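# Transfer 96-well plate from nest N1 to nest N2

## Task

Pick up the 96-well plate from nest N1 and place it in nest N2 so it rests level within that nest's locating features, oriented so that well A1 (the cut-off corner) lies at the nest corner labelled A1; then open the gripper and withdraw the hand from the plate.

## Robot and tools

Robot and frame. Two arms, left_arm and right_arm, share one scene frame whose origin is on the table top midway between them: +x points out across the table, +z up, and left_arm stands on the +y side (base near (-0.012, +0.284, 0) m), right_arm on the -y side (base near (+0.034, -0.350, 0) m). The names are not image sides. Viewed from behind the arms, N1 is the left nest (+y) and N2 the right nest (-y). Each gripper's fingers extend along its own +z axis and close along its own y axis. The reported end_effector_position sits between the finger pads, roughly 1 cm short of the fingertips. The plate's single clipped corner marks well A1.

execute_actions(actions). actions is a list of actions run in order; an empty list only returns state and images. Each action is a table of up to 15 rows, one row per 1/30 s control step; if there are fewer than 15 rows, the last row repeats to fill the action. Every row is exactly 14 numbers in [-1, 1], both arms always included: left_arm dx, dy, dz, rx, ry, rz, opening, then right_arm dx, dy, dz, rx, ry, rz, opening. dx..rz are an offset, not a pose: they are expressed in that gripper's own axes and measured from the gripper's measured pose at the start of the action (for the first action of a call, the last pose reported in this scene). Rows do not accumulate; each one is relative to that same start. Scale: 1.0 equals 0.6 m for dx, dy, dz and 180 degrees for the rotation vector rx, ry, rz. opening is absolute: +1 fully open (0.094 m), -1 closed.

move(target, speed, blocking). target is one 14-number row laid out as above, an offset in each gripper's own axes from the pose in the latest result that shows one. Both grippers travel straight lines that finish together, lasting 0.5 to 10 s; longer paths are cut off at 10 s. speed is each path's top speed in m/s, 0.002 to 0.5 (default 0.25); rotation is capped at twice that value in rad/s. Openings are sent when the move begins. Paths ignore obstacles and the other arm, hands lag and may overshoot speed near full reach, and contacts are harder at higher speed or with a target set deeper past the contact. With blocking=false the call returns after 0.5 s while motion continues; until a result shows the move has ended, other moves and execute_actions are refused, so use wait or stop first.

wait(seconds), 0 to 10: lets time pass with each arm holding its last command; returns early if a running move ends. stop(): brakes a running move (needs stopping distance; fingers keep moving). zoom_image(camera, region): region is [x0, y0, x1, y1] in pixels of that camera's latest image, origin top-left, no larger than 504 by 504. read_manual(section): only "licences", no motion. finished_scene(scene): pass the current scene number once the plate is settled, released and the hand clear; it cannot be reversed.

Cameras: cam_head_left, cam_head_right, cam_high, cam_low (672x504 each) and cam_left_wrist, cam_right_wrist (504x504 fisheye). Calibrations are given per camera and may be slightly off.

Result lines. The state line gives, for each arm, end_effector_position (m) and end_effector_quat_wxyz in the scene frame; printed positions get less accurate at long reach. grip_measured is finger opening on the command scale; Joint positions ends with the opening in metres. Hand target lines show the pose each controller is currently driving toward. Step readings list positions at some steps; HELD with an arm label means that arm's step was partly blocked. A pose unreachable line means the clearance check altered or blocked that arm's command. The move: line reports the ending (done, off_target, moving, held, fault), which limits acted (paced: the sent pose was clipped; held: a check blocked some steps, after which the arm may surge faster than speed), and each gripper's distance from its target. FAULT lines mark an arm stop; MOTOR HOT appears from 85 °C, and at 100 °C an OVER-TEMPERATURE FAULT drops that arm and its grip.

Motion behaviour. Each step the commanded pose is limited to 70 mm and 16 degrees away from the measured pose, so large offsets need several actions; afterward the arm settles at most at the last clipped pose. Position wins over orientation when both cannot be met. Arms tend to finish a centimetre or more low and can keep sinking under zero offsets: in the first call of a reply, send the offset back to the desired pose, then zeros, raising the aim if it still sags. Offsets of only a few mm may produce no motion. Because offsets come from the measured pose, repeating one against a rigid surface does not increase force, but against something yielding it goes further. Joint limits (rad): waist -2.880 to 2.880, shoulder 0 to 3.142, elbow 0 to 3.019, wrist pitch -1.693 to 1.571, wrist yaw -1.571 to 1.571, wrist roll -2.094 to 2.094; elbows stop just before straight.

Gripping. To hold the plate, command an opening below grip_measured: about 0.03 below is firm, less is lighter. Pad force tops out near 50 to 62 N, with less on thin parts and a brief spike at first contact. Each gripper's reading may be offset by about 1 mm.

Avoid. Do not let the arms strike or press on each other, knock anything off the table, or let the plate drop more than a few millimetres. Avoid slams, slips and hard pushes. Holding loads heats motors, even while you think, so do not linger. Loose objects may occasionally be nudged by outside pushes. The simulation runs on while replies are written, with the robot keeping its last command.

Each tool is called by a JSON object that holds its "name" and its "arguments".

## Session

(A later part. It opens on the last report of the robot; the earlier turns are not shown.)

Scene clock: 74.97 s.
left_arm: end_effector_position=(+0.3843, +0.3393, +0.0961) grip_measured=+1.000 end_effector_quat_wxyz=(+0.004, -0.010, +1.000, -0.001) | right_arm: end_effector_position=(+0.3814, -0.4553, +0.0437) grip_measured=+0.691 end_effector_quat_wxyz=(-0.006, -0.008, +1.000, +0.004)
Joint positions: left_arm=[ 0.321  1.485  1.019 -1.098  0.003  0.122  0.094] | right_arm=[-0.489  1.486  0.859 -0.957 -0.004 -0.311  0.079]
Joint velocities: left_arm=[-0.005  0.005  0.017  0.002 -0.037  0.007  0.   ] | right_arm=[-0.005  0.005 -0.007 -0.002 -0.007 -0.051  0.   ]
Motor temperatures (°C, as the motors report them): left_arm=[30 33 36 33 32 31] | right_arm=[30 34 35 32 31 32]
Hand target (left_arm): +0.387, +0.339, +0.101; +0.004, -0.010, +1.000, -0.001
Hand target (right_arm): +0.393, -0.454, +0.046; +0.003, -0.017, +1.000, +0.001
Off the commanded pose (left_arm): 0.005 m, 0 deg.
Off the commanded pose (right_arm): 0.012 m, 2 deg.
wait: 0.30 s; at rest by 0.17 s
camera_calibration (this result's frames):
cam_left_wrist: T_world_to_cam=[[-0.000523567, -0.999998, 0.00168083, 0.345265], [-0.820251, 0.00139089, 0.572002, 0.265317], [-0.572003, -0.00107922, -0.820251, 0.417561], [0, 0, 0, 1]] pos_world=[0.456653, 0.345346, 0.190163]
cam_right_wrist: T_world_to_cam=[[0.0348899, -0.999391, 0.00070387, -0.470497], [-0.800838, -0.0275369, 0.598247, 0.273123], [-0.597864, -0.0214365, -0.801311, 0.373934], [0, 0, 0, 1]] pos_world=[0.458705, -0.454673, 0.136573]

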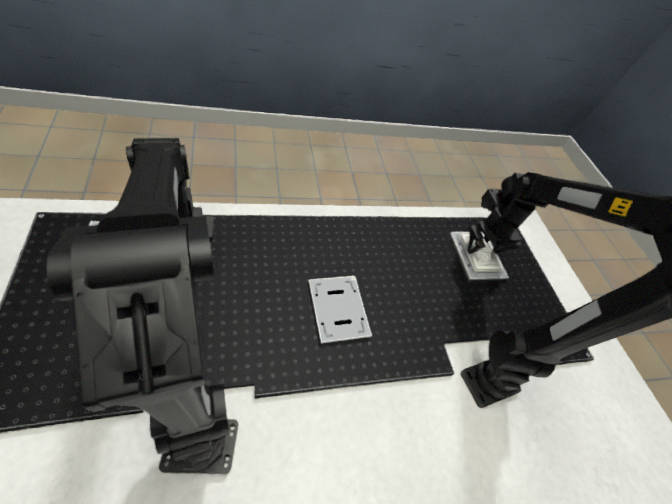

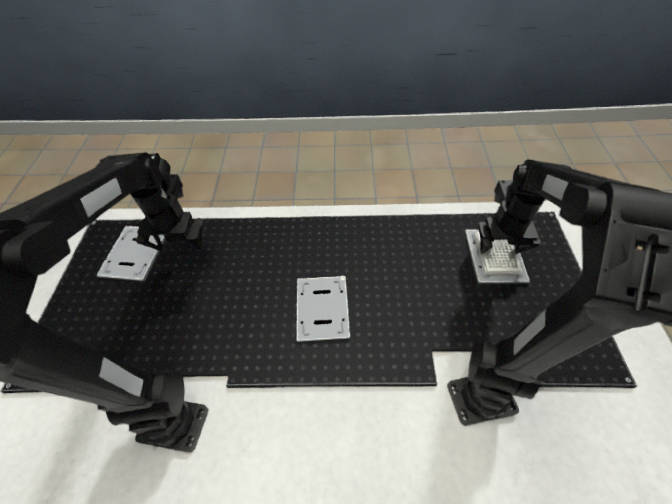

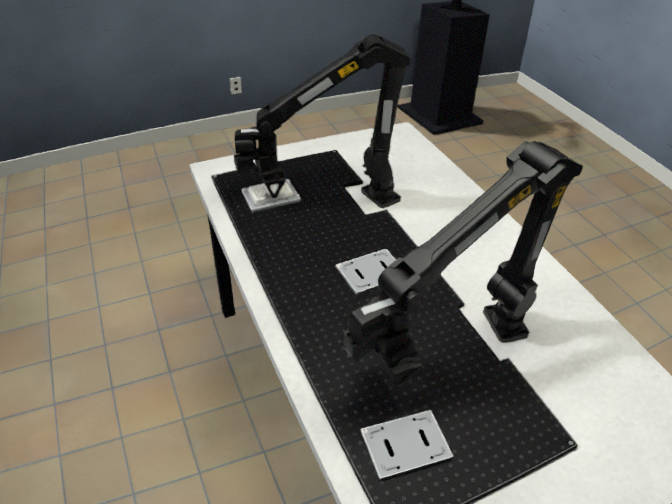

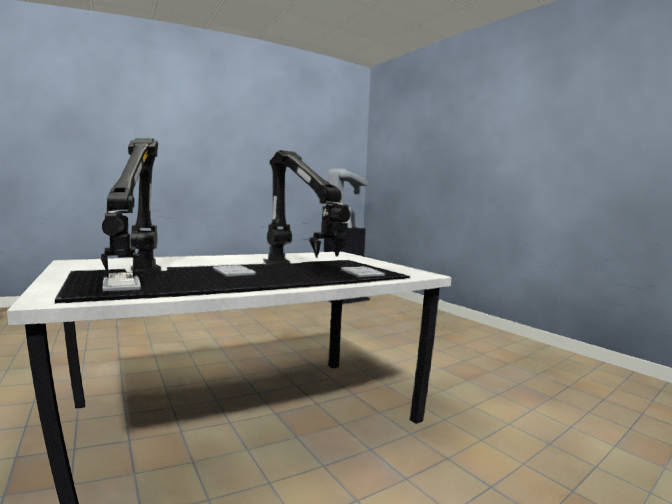

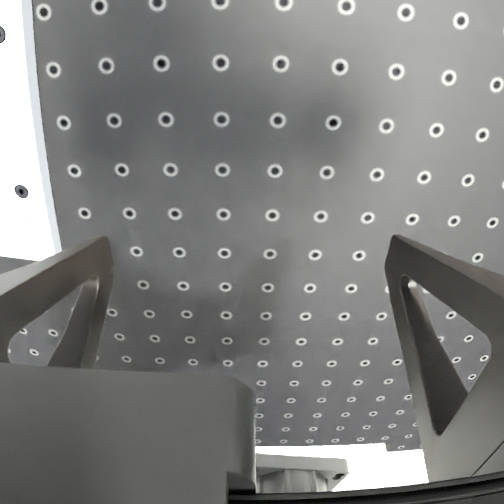

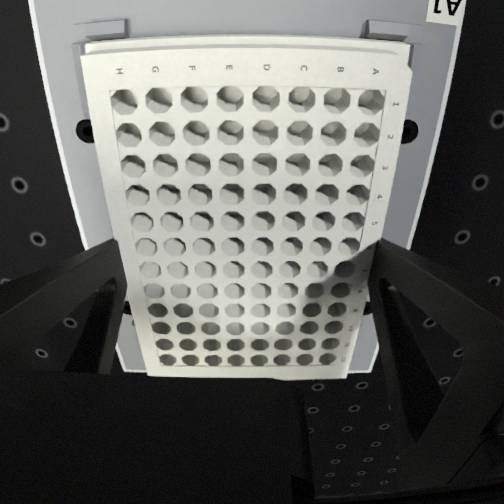

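{"name": "execute_actions", "arguments": {"actions": [[[-0.004,0,-0.008,0,0,0,1,-0.0198,0,-0.002,0.0018,-0.0056,-0.0054,0.66],[-0.004,0,-0.008,0,0,0,1,-0.0198,0,-0.0005,0.0016,-0.005,-0.0054,0.66],[-0.004,0,-0.008,0,0,0,1,-0.0198,0,-0.0005,0.0016,-0.005,-0.0054,0.66],[-0.004,0,-0.008,0,0,0,1,-0.0198,0,-0.0005,0.0016,-0.005,-0.0054,0.67],[-0.004,0,-0.008,0,0,0,1,-0.0198,0,-0.0005,0.0016,-0.005,-0.0054,0.68],[-0.004,0,-0.008,0,0,0,1,-0.0198,0,-0.0005,0.0016,-0.005,-0.0054,0.69],[-0.004,0,-0.008,0,0,0,1,-0.0198,0,-0.0005,0.0016,-0.005,-0.0054,0.73],[-0.004,0,-0.008,0,0,0,1,-0.0198,0,-0.0005,0.0016,-0.005,-0.0054,0.82],[-0.004,0,-0.008,0,0,0,1,-0.018,-0.002,-0.006,0.002,-0.006,-0.003,0.92],[-0.004,0,-0.008,0,0,0,1,-0.0155,-0.005,-0.013,0.0024,-0.0076,0,1],[-0.004,0,-0.008,0,0,0,1,-0.0157,-0.0051,-0.0187,0.0031,-0.0097,0,1],[-0.004,0,-0.008,0,0,0,1,-0.014,-0.0046,-0.0272,0.0037,-0.0115,0,1],[-0.004,0,-0.008,0,0,0,1,-0.011,-0.0037,-0.0375,0.0041,-0.0127,0,1],[-0.004,0,-0.008,0,0,0,1,-0.0066,-0.0023,-0.0488,0.0043,-0.0133,0,1],[-0.004,0,-0.008,0,0,0,1,-0.0012,-0.0006,-0.0613,0.0044,-0.0136,0,1]],[[-0.004,0,-0.008,0,0,0,1,0.002,0,-0.055,0.003,-0.009,0,1],[-0.004,0,-0.008,0,0,0,1,0.01,0.003,-0.068,0.003,-0.009,0,1],[-0.004,0,-0.008,0,0,0,1,0.019,0.006,-0.082,0.003,-0.009,0,1],[-0.004,0,-0.008,0,0,0,1,0.029,0.009,-0.096,0.003,-0.009,0,1],[-0.004,0,-0.008,0,0,0,1,0.04,0.013,-0.11,0.003,-0.009,0,1],[-0.004,0,-0.008,0,0,0,1,0.051,0.016,-0.123,0.003,-0.009,0,1],[-0.004,0,-0.008,0,0,0,1,0.062,0.02,-0.135,0.003,-0.009,0,1],[-0.004,0,-0.008,0,0,0,1,0.072,0.023,-0.145,0.003,-0.009,0,1],[-0.004,0,-0.008,0,0,0,1,0.08,0.026,-0.153,0.003,-0.009,0,1],[-0.004,0,-0.008,0,0,0,1,0.086,0.028,-0.159,0.003,-0.009,0,1],[-0.004,0,-0.008,0,0,0,1,0.09,0.029,-0.163,0.003,-0.009,0,1],[-0.004,0,-0.008,0,0,0,1,0.092,0.03,-0.165,0.003,-0.009,0,1]]]}}

Scene clock: 79.17 s.
left_arm: end_effector_position=(+0.3843, +0.3393, +0.0961) grip_measured=+1.000 end_effector_quat_wxyz=(+0.004, -0.010, +1.000, -0.001) | right_arm: end_effector_position=(+0.3228, -0.4375, +0.1502) grip_measured=+1.000 end_effector_quat_wxyz=(+0.018, -0.008, +1.000, -0.003)
Joint positions: left_arm=[ 0.321  1.485  1.019 -1.098  0.003  0.122  0.094] | right_arm=[-0.489  1.144  0.859 -1.25  -0.004 -0.311  0.094]
Joint velocities: left_arm=[-0.005  0.015  0.022  0.002 -0.037  0.007  0.   ] | right_arm=[-0.005 -0.024  0.002 -0.09   0.022 -0.022  0.   ]
Motor temperatures (°C, as the motors report them): left_arm=[30 33 36 33 32 31] | right_arm=[30 34 35 32 31 32]
Hand target (left_arm): +0.387, +0.339, +0.101; +0.004, -0.010, +1.000, -0.001
Hand target (right_arm): +0.325, -0.437, +0.150; +0.010, -0.008, +1.000, -0.001
Off the commanded pose (left_arm): 0.005 m, 0 deg.
Off the commanded pose (right_arm): 0.001 m, 1 deg.
Step readings (end_effector_position; steps 1 to 15: 1st action; 16 to 30: 2nd action):
0: left_arm (+0.3843, +0.3393, +0.0961) | right_arm (+0.3814, -0.4553, +0.0437)
1: left_arm (+0.3843, +0.3393, +0.0961) | right_arm (+0.3814, -0.4553, +0.0437)
2: left_arm (+0.3843, +0.3393, +0.0961) | right_arm (+0.3814, -0.4553, +0.0437)
4: left_arm (+0.3843, +0.3393, +0.0961) | right_arm (+0.3815, -0.4553, +0.0434)
8: left_arm (+0.3843, +0.3393, +0.0961) | right_arm (+0.3814, -0.4553, +0.0430)
15: left_arm (+0.3843, +0.3393, +0.0961) | right_arm (+0.3784, -0.4544, +0.0513)
16: left_arm (+0.3843, +0.3393, +0.0961) | right_arm (+0.3757, -0.4536, +0.0563)
17: left_arm (+0.3843, +0.3393, +0.0961) | right_arm (+0.3726, -0.4526, +0.0624)
19: left_arm (+0.3843, +0.3393, +0.0961) | right_arm (+0.3651, -0.4504, +0.0772)
23: left_arm (+0.3843, +0.3393, +0.0961) | right_arm (+0.3462, -0.4446, +0.1134)
30: end_effector_position above
camera_calibration (this result's frames):
cam_left_wrist: T_world_to_cam=[[-0.000523567, -0.999998, 0.00168083, 0.345265], [-0.820251, 0.00139089, 0.572002, 0.265317], [-0.572003, -0.00107922, -0.820251, 0.417561], [0, 0, 0, 1]] pos_world=[0.456653, 0.345346, 0.190163]
cam_right_wrist: T_world_to_cam=[[0.0348685, -0.999255, 0.0165338, -0.453036], [-0.827902, -0.0196147, 0.560529, 0.180823], [-0.559787, -0.0332332, -0.82797, 0.4112], [0, 0, 0, 1]] pos_world=[0.395685, -0.435486, 0.246595]

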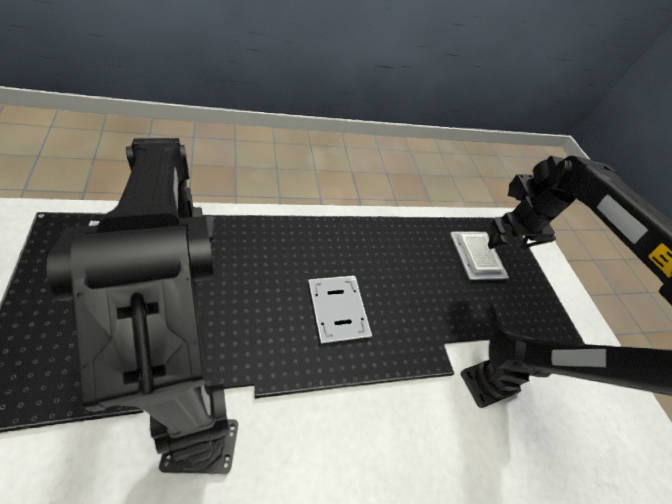

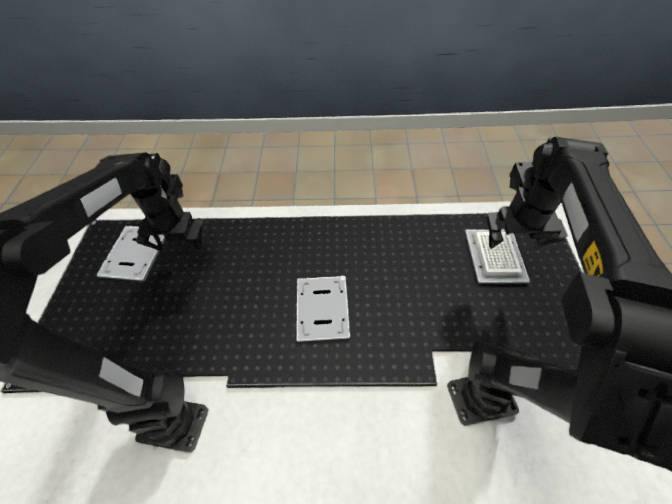

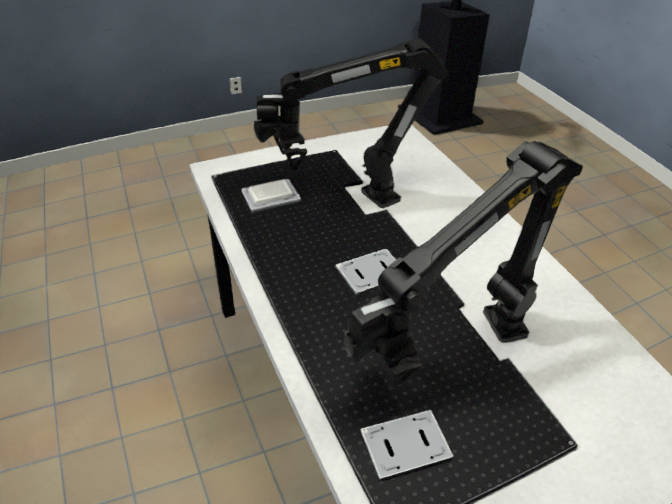

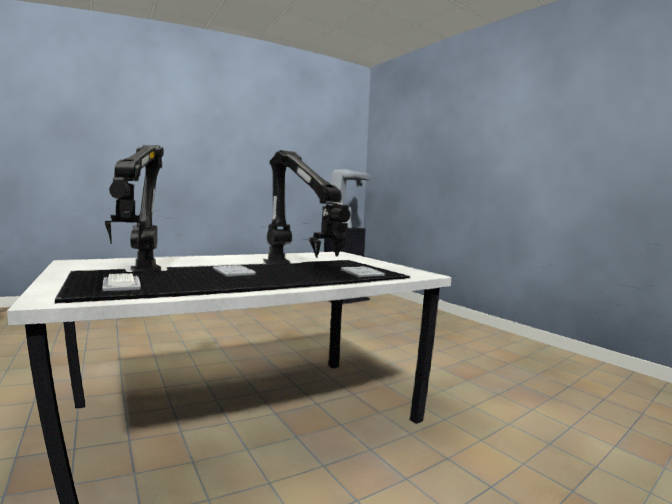

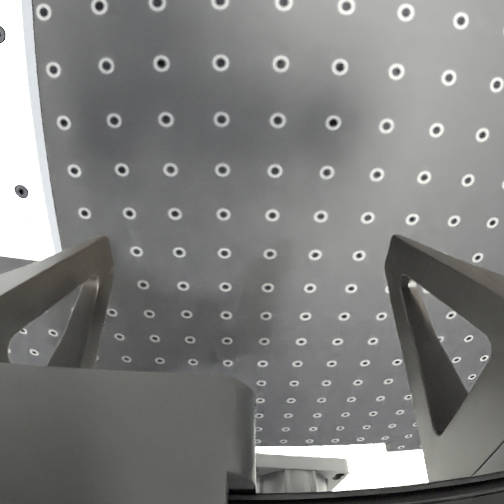

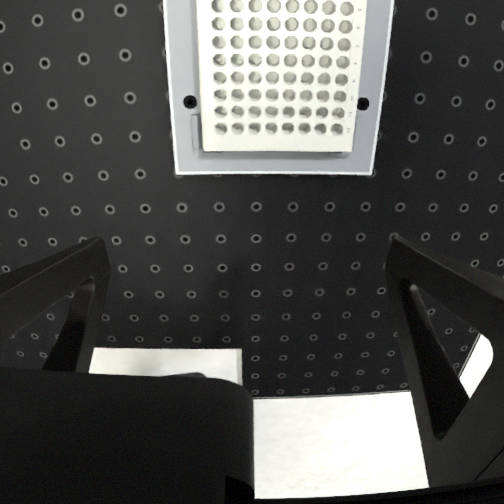

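{"name": "zoom_image", "arguments": {"camera": "cam_right_wrist", "region": [160, 60, 400, 190]}}

{"name": "zoom_image", "arguments": {"camera": "cam_high", "region": [235, 170, 310, 220]}}

{"name": "zoom_image", "arguments": {"camera": "cam_head_left", "region": [440, 220, 520, 290]}}

{"name": "zoom_image", "arguments": {"camera": "cam_low", "region": [90, 260, 155, 300]}}

Region (160, 60, 400, 190) of cam_right_wrist's 504x504 image, scaled by 2.100, with more detail than that image has; it fills the top 273 rows of this view, and the rest is white.

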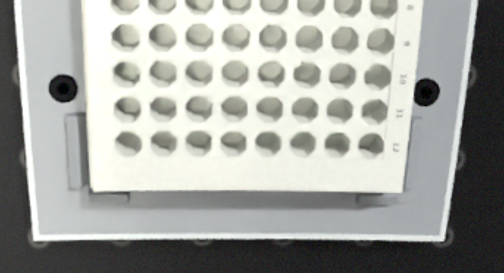

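Region (235, 170, 310, 220) of cam_high's 672x504 image, scaled by 6.720, with more detail than that image has.

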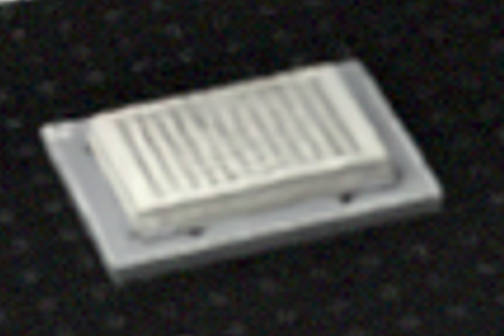

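Region (440, 220, 520, 290) of cam_head_left's 672x504 image, scaled by 6.300, with more detail than that image has; it fills the top 441 rows of this view, and the rest is white.

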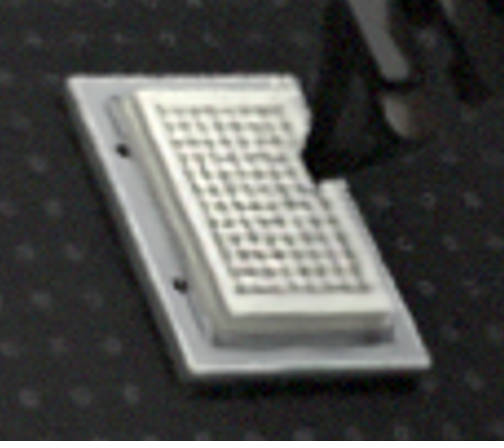

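Region (90, 260, 155, 300) of cam_low's 672x504 image, scaled by 7.754, with more detail than that image has; it fills the top 310 rows of this view, and the rest is white.

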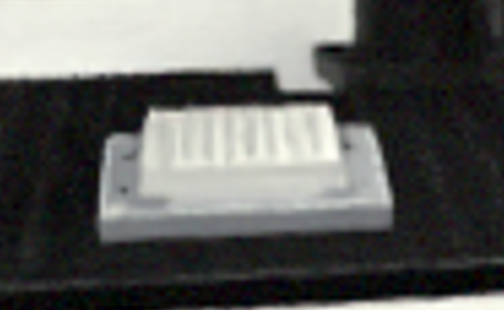

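{"name": "execute_actions", "arguments": {"actions": [[[-0.004,0,-0.008,0,0,0,1,0.002,0.008,-0.002,0,0,0,1],[-0.004,0,-0.008,0,0,0,1,0.006,0.022,-0.005,0,0,0,1],[-0.004,0,-0.008,0,0,0,1,0.012,0.042,-0.009,0,0,0,1],[-0.004,0,-0.008,0,0,0,1,0.019,0.065,-0.014,0,0,0,1],[-0.004,0,-0.008,0,0,0,1,0.026,0.088,-0.018,0,0,0,1],[-0.004,0,-0.008,0,0,0,1,0.033,0.11,-0.022,0,0,0,1],[-0.004,0,-0.008,0,0,0,1,0.039,0.13,-0.026,0,0,0,1],[-0.004,0,-0.008,0,0,0,1,0.044,0.146,-0.029,0,0,0,1],[-0.004,0,-0.008,0,0,0,1,0.047,0.157,-0.031,0,0,0,1],[-0.004,0,-0.008,0,0,0,1,0.049,0.164,-0.033,0,0,0,1],[-0.004,0,-0.008,0,0,0,1,0.05,0.167,-0.033,0,0,0,1]]]}}

{"name": "finished_scene", "arguments": {"scene": 1}}

Scene clock: 80.50 s.
left_arm: end_effector_position=(+0.3843, +0.3393, +0.0961) grip_measured=+1.000 end_effector_quat_wxyz=(+0.004, -0.010, +1.000, -0.001) | right_arm: end_effector_position=(+0.2936, -0.3345, +0.1699) grip_measured=+1.000 end_effector_quat_wxyz=(+0.027, -0.044, +0.999, -0.001)
Joint positions: left_arm=[ 0.321  1.485  1.019 -1.098  0.003  0.122  0.094] | right_arm=[-0.131  0.993  0.81  -1.335  0.002 -0.026  0.094]
Joint velocities: left_arm=[ 0.015 -0.005  0.002  0.007 -0.095 -0.037  0.   ] | right_arm=[ 0.005 -0.015 -0.002 -0.002  0.066  0.315  0.   ]
Motor temperatures (°C, as the motors report them): left_arm=[30 33 36 33 32 31] | right_arm=[30 34 35 32 31 32]
Hand target (left_arm): +0.387, +0.339, +0.101; +0.004, -0.010, +1.000, -0.001
Hand target (right_arm): +0.291, -0.338, +0.167; +0.017, -0.009, +1.000, -0.003
Off the commanded pose (left_arm): 0.005 m, 0 deg.
Off the commanded pose (right_arm): 0.005 m, 4 deg.
Step readings (end_effector_position):
0: left_arm (+0.3843, +0.3393, +0.0961) | right_arm (+0.3221, -0.4373, +0.1487)
1: left_arm (+0.3843, +0.3393, +0.0961) | right_arm (+0.3221, -0.4373, +0.1487)
2: left_arm (+0.3843, +0.3393, +0.0961) | right_arm (+0.3222, -0.4366, +0.1490)
4: left_arm (+0.3843, +0.3393, +0.0961) | right_arm (+0.3202, -0.4286, +0.1500)
8: left_arm (+0.3843, +0.3393, +0.0961) | right_arm (+0.3060, -0.3831, +0.1566)
15: end_effector_position above
camera_calibration (this result's frames):
cam_left_wrist: T_world_to_cam=[[-0.000523567, -0.999998, 0.00168083, 0.345265], [-0.820251, 0.00139089, 0.572002, 0.265317], [-0.572003, -0.00107922, -0.820251, 0.417561], [0, 0, 0, 1]] pos_world=[0.456653, 0.345346, 0.190163]
cam_right_wrist: T_world_to_cam=[[0.106858, -0.994181, 0.0136565, -0.368387], [-0.834019, -0.0821487, 0.545585, 0.131137], [-0.541288, -0.0696898, -0.837944, 0.398633], [0, 0, 0, 1]] pos_world=[0.364511, -0.32769, 0.267517]

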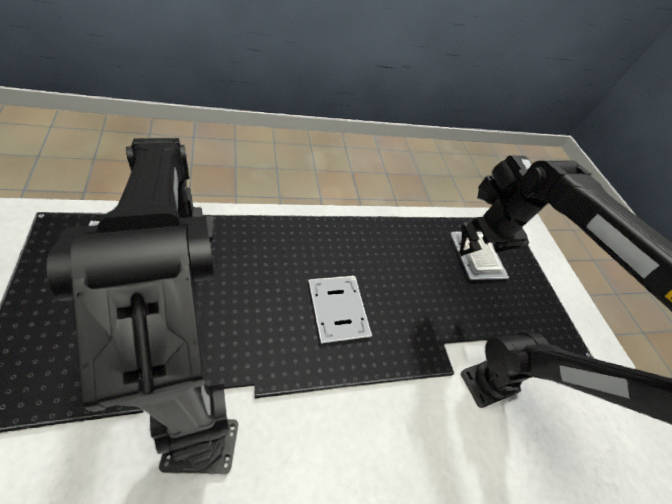

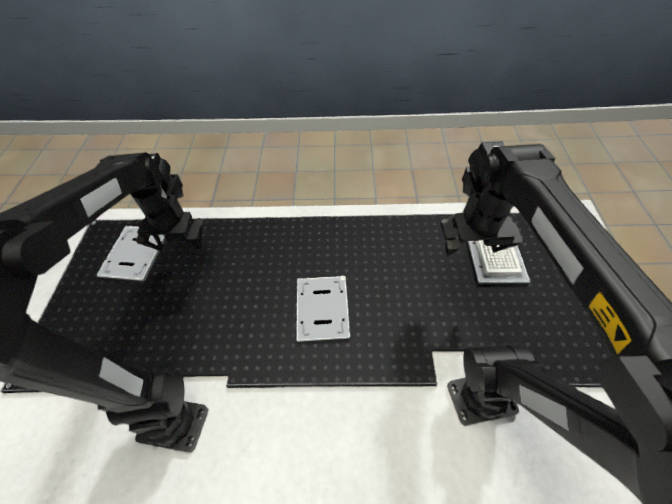

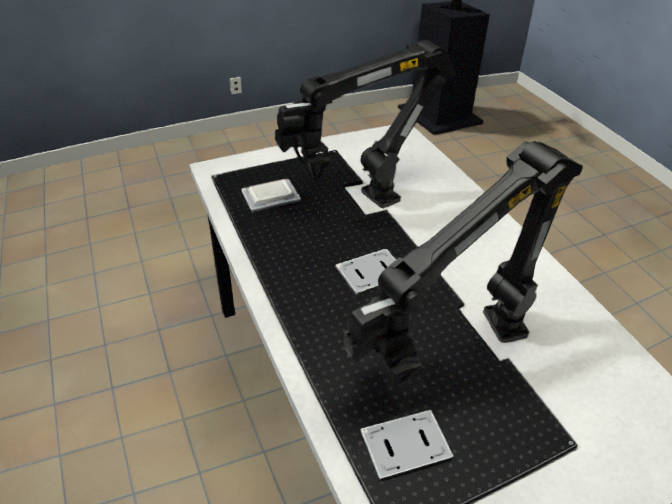

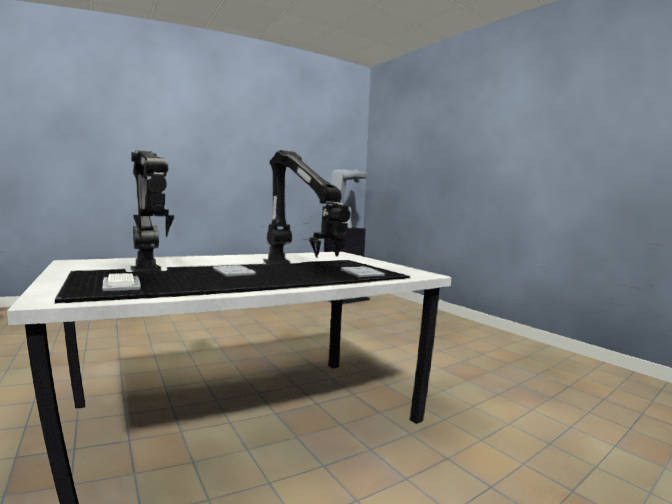

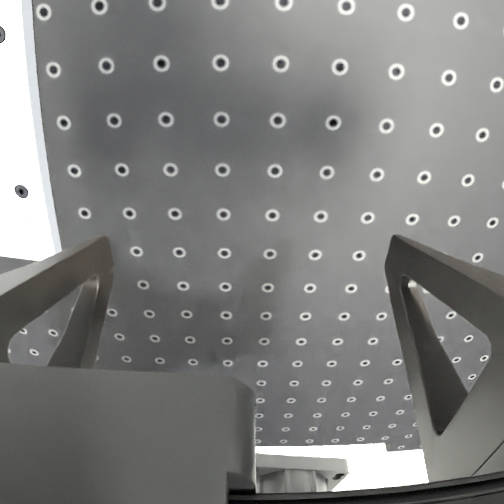

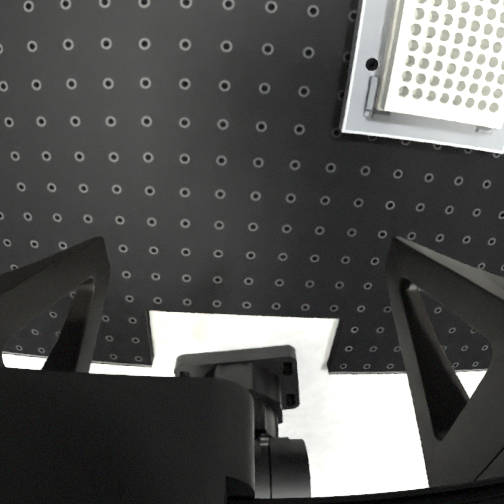

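The scene is finished: the task was done.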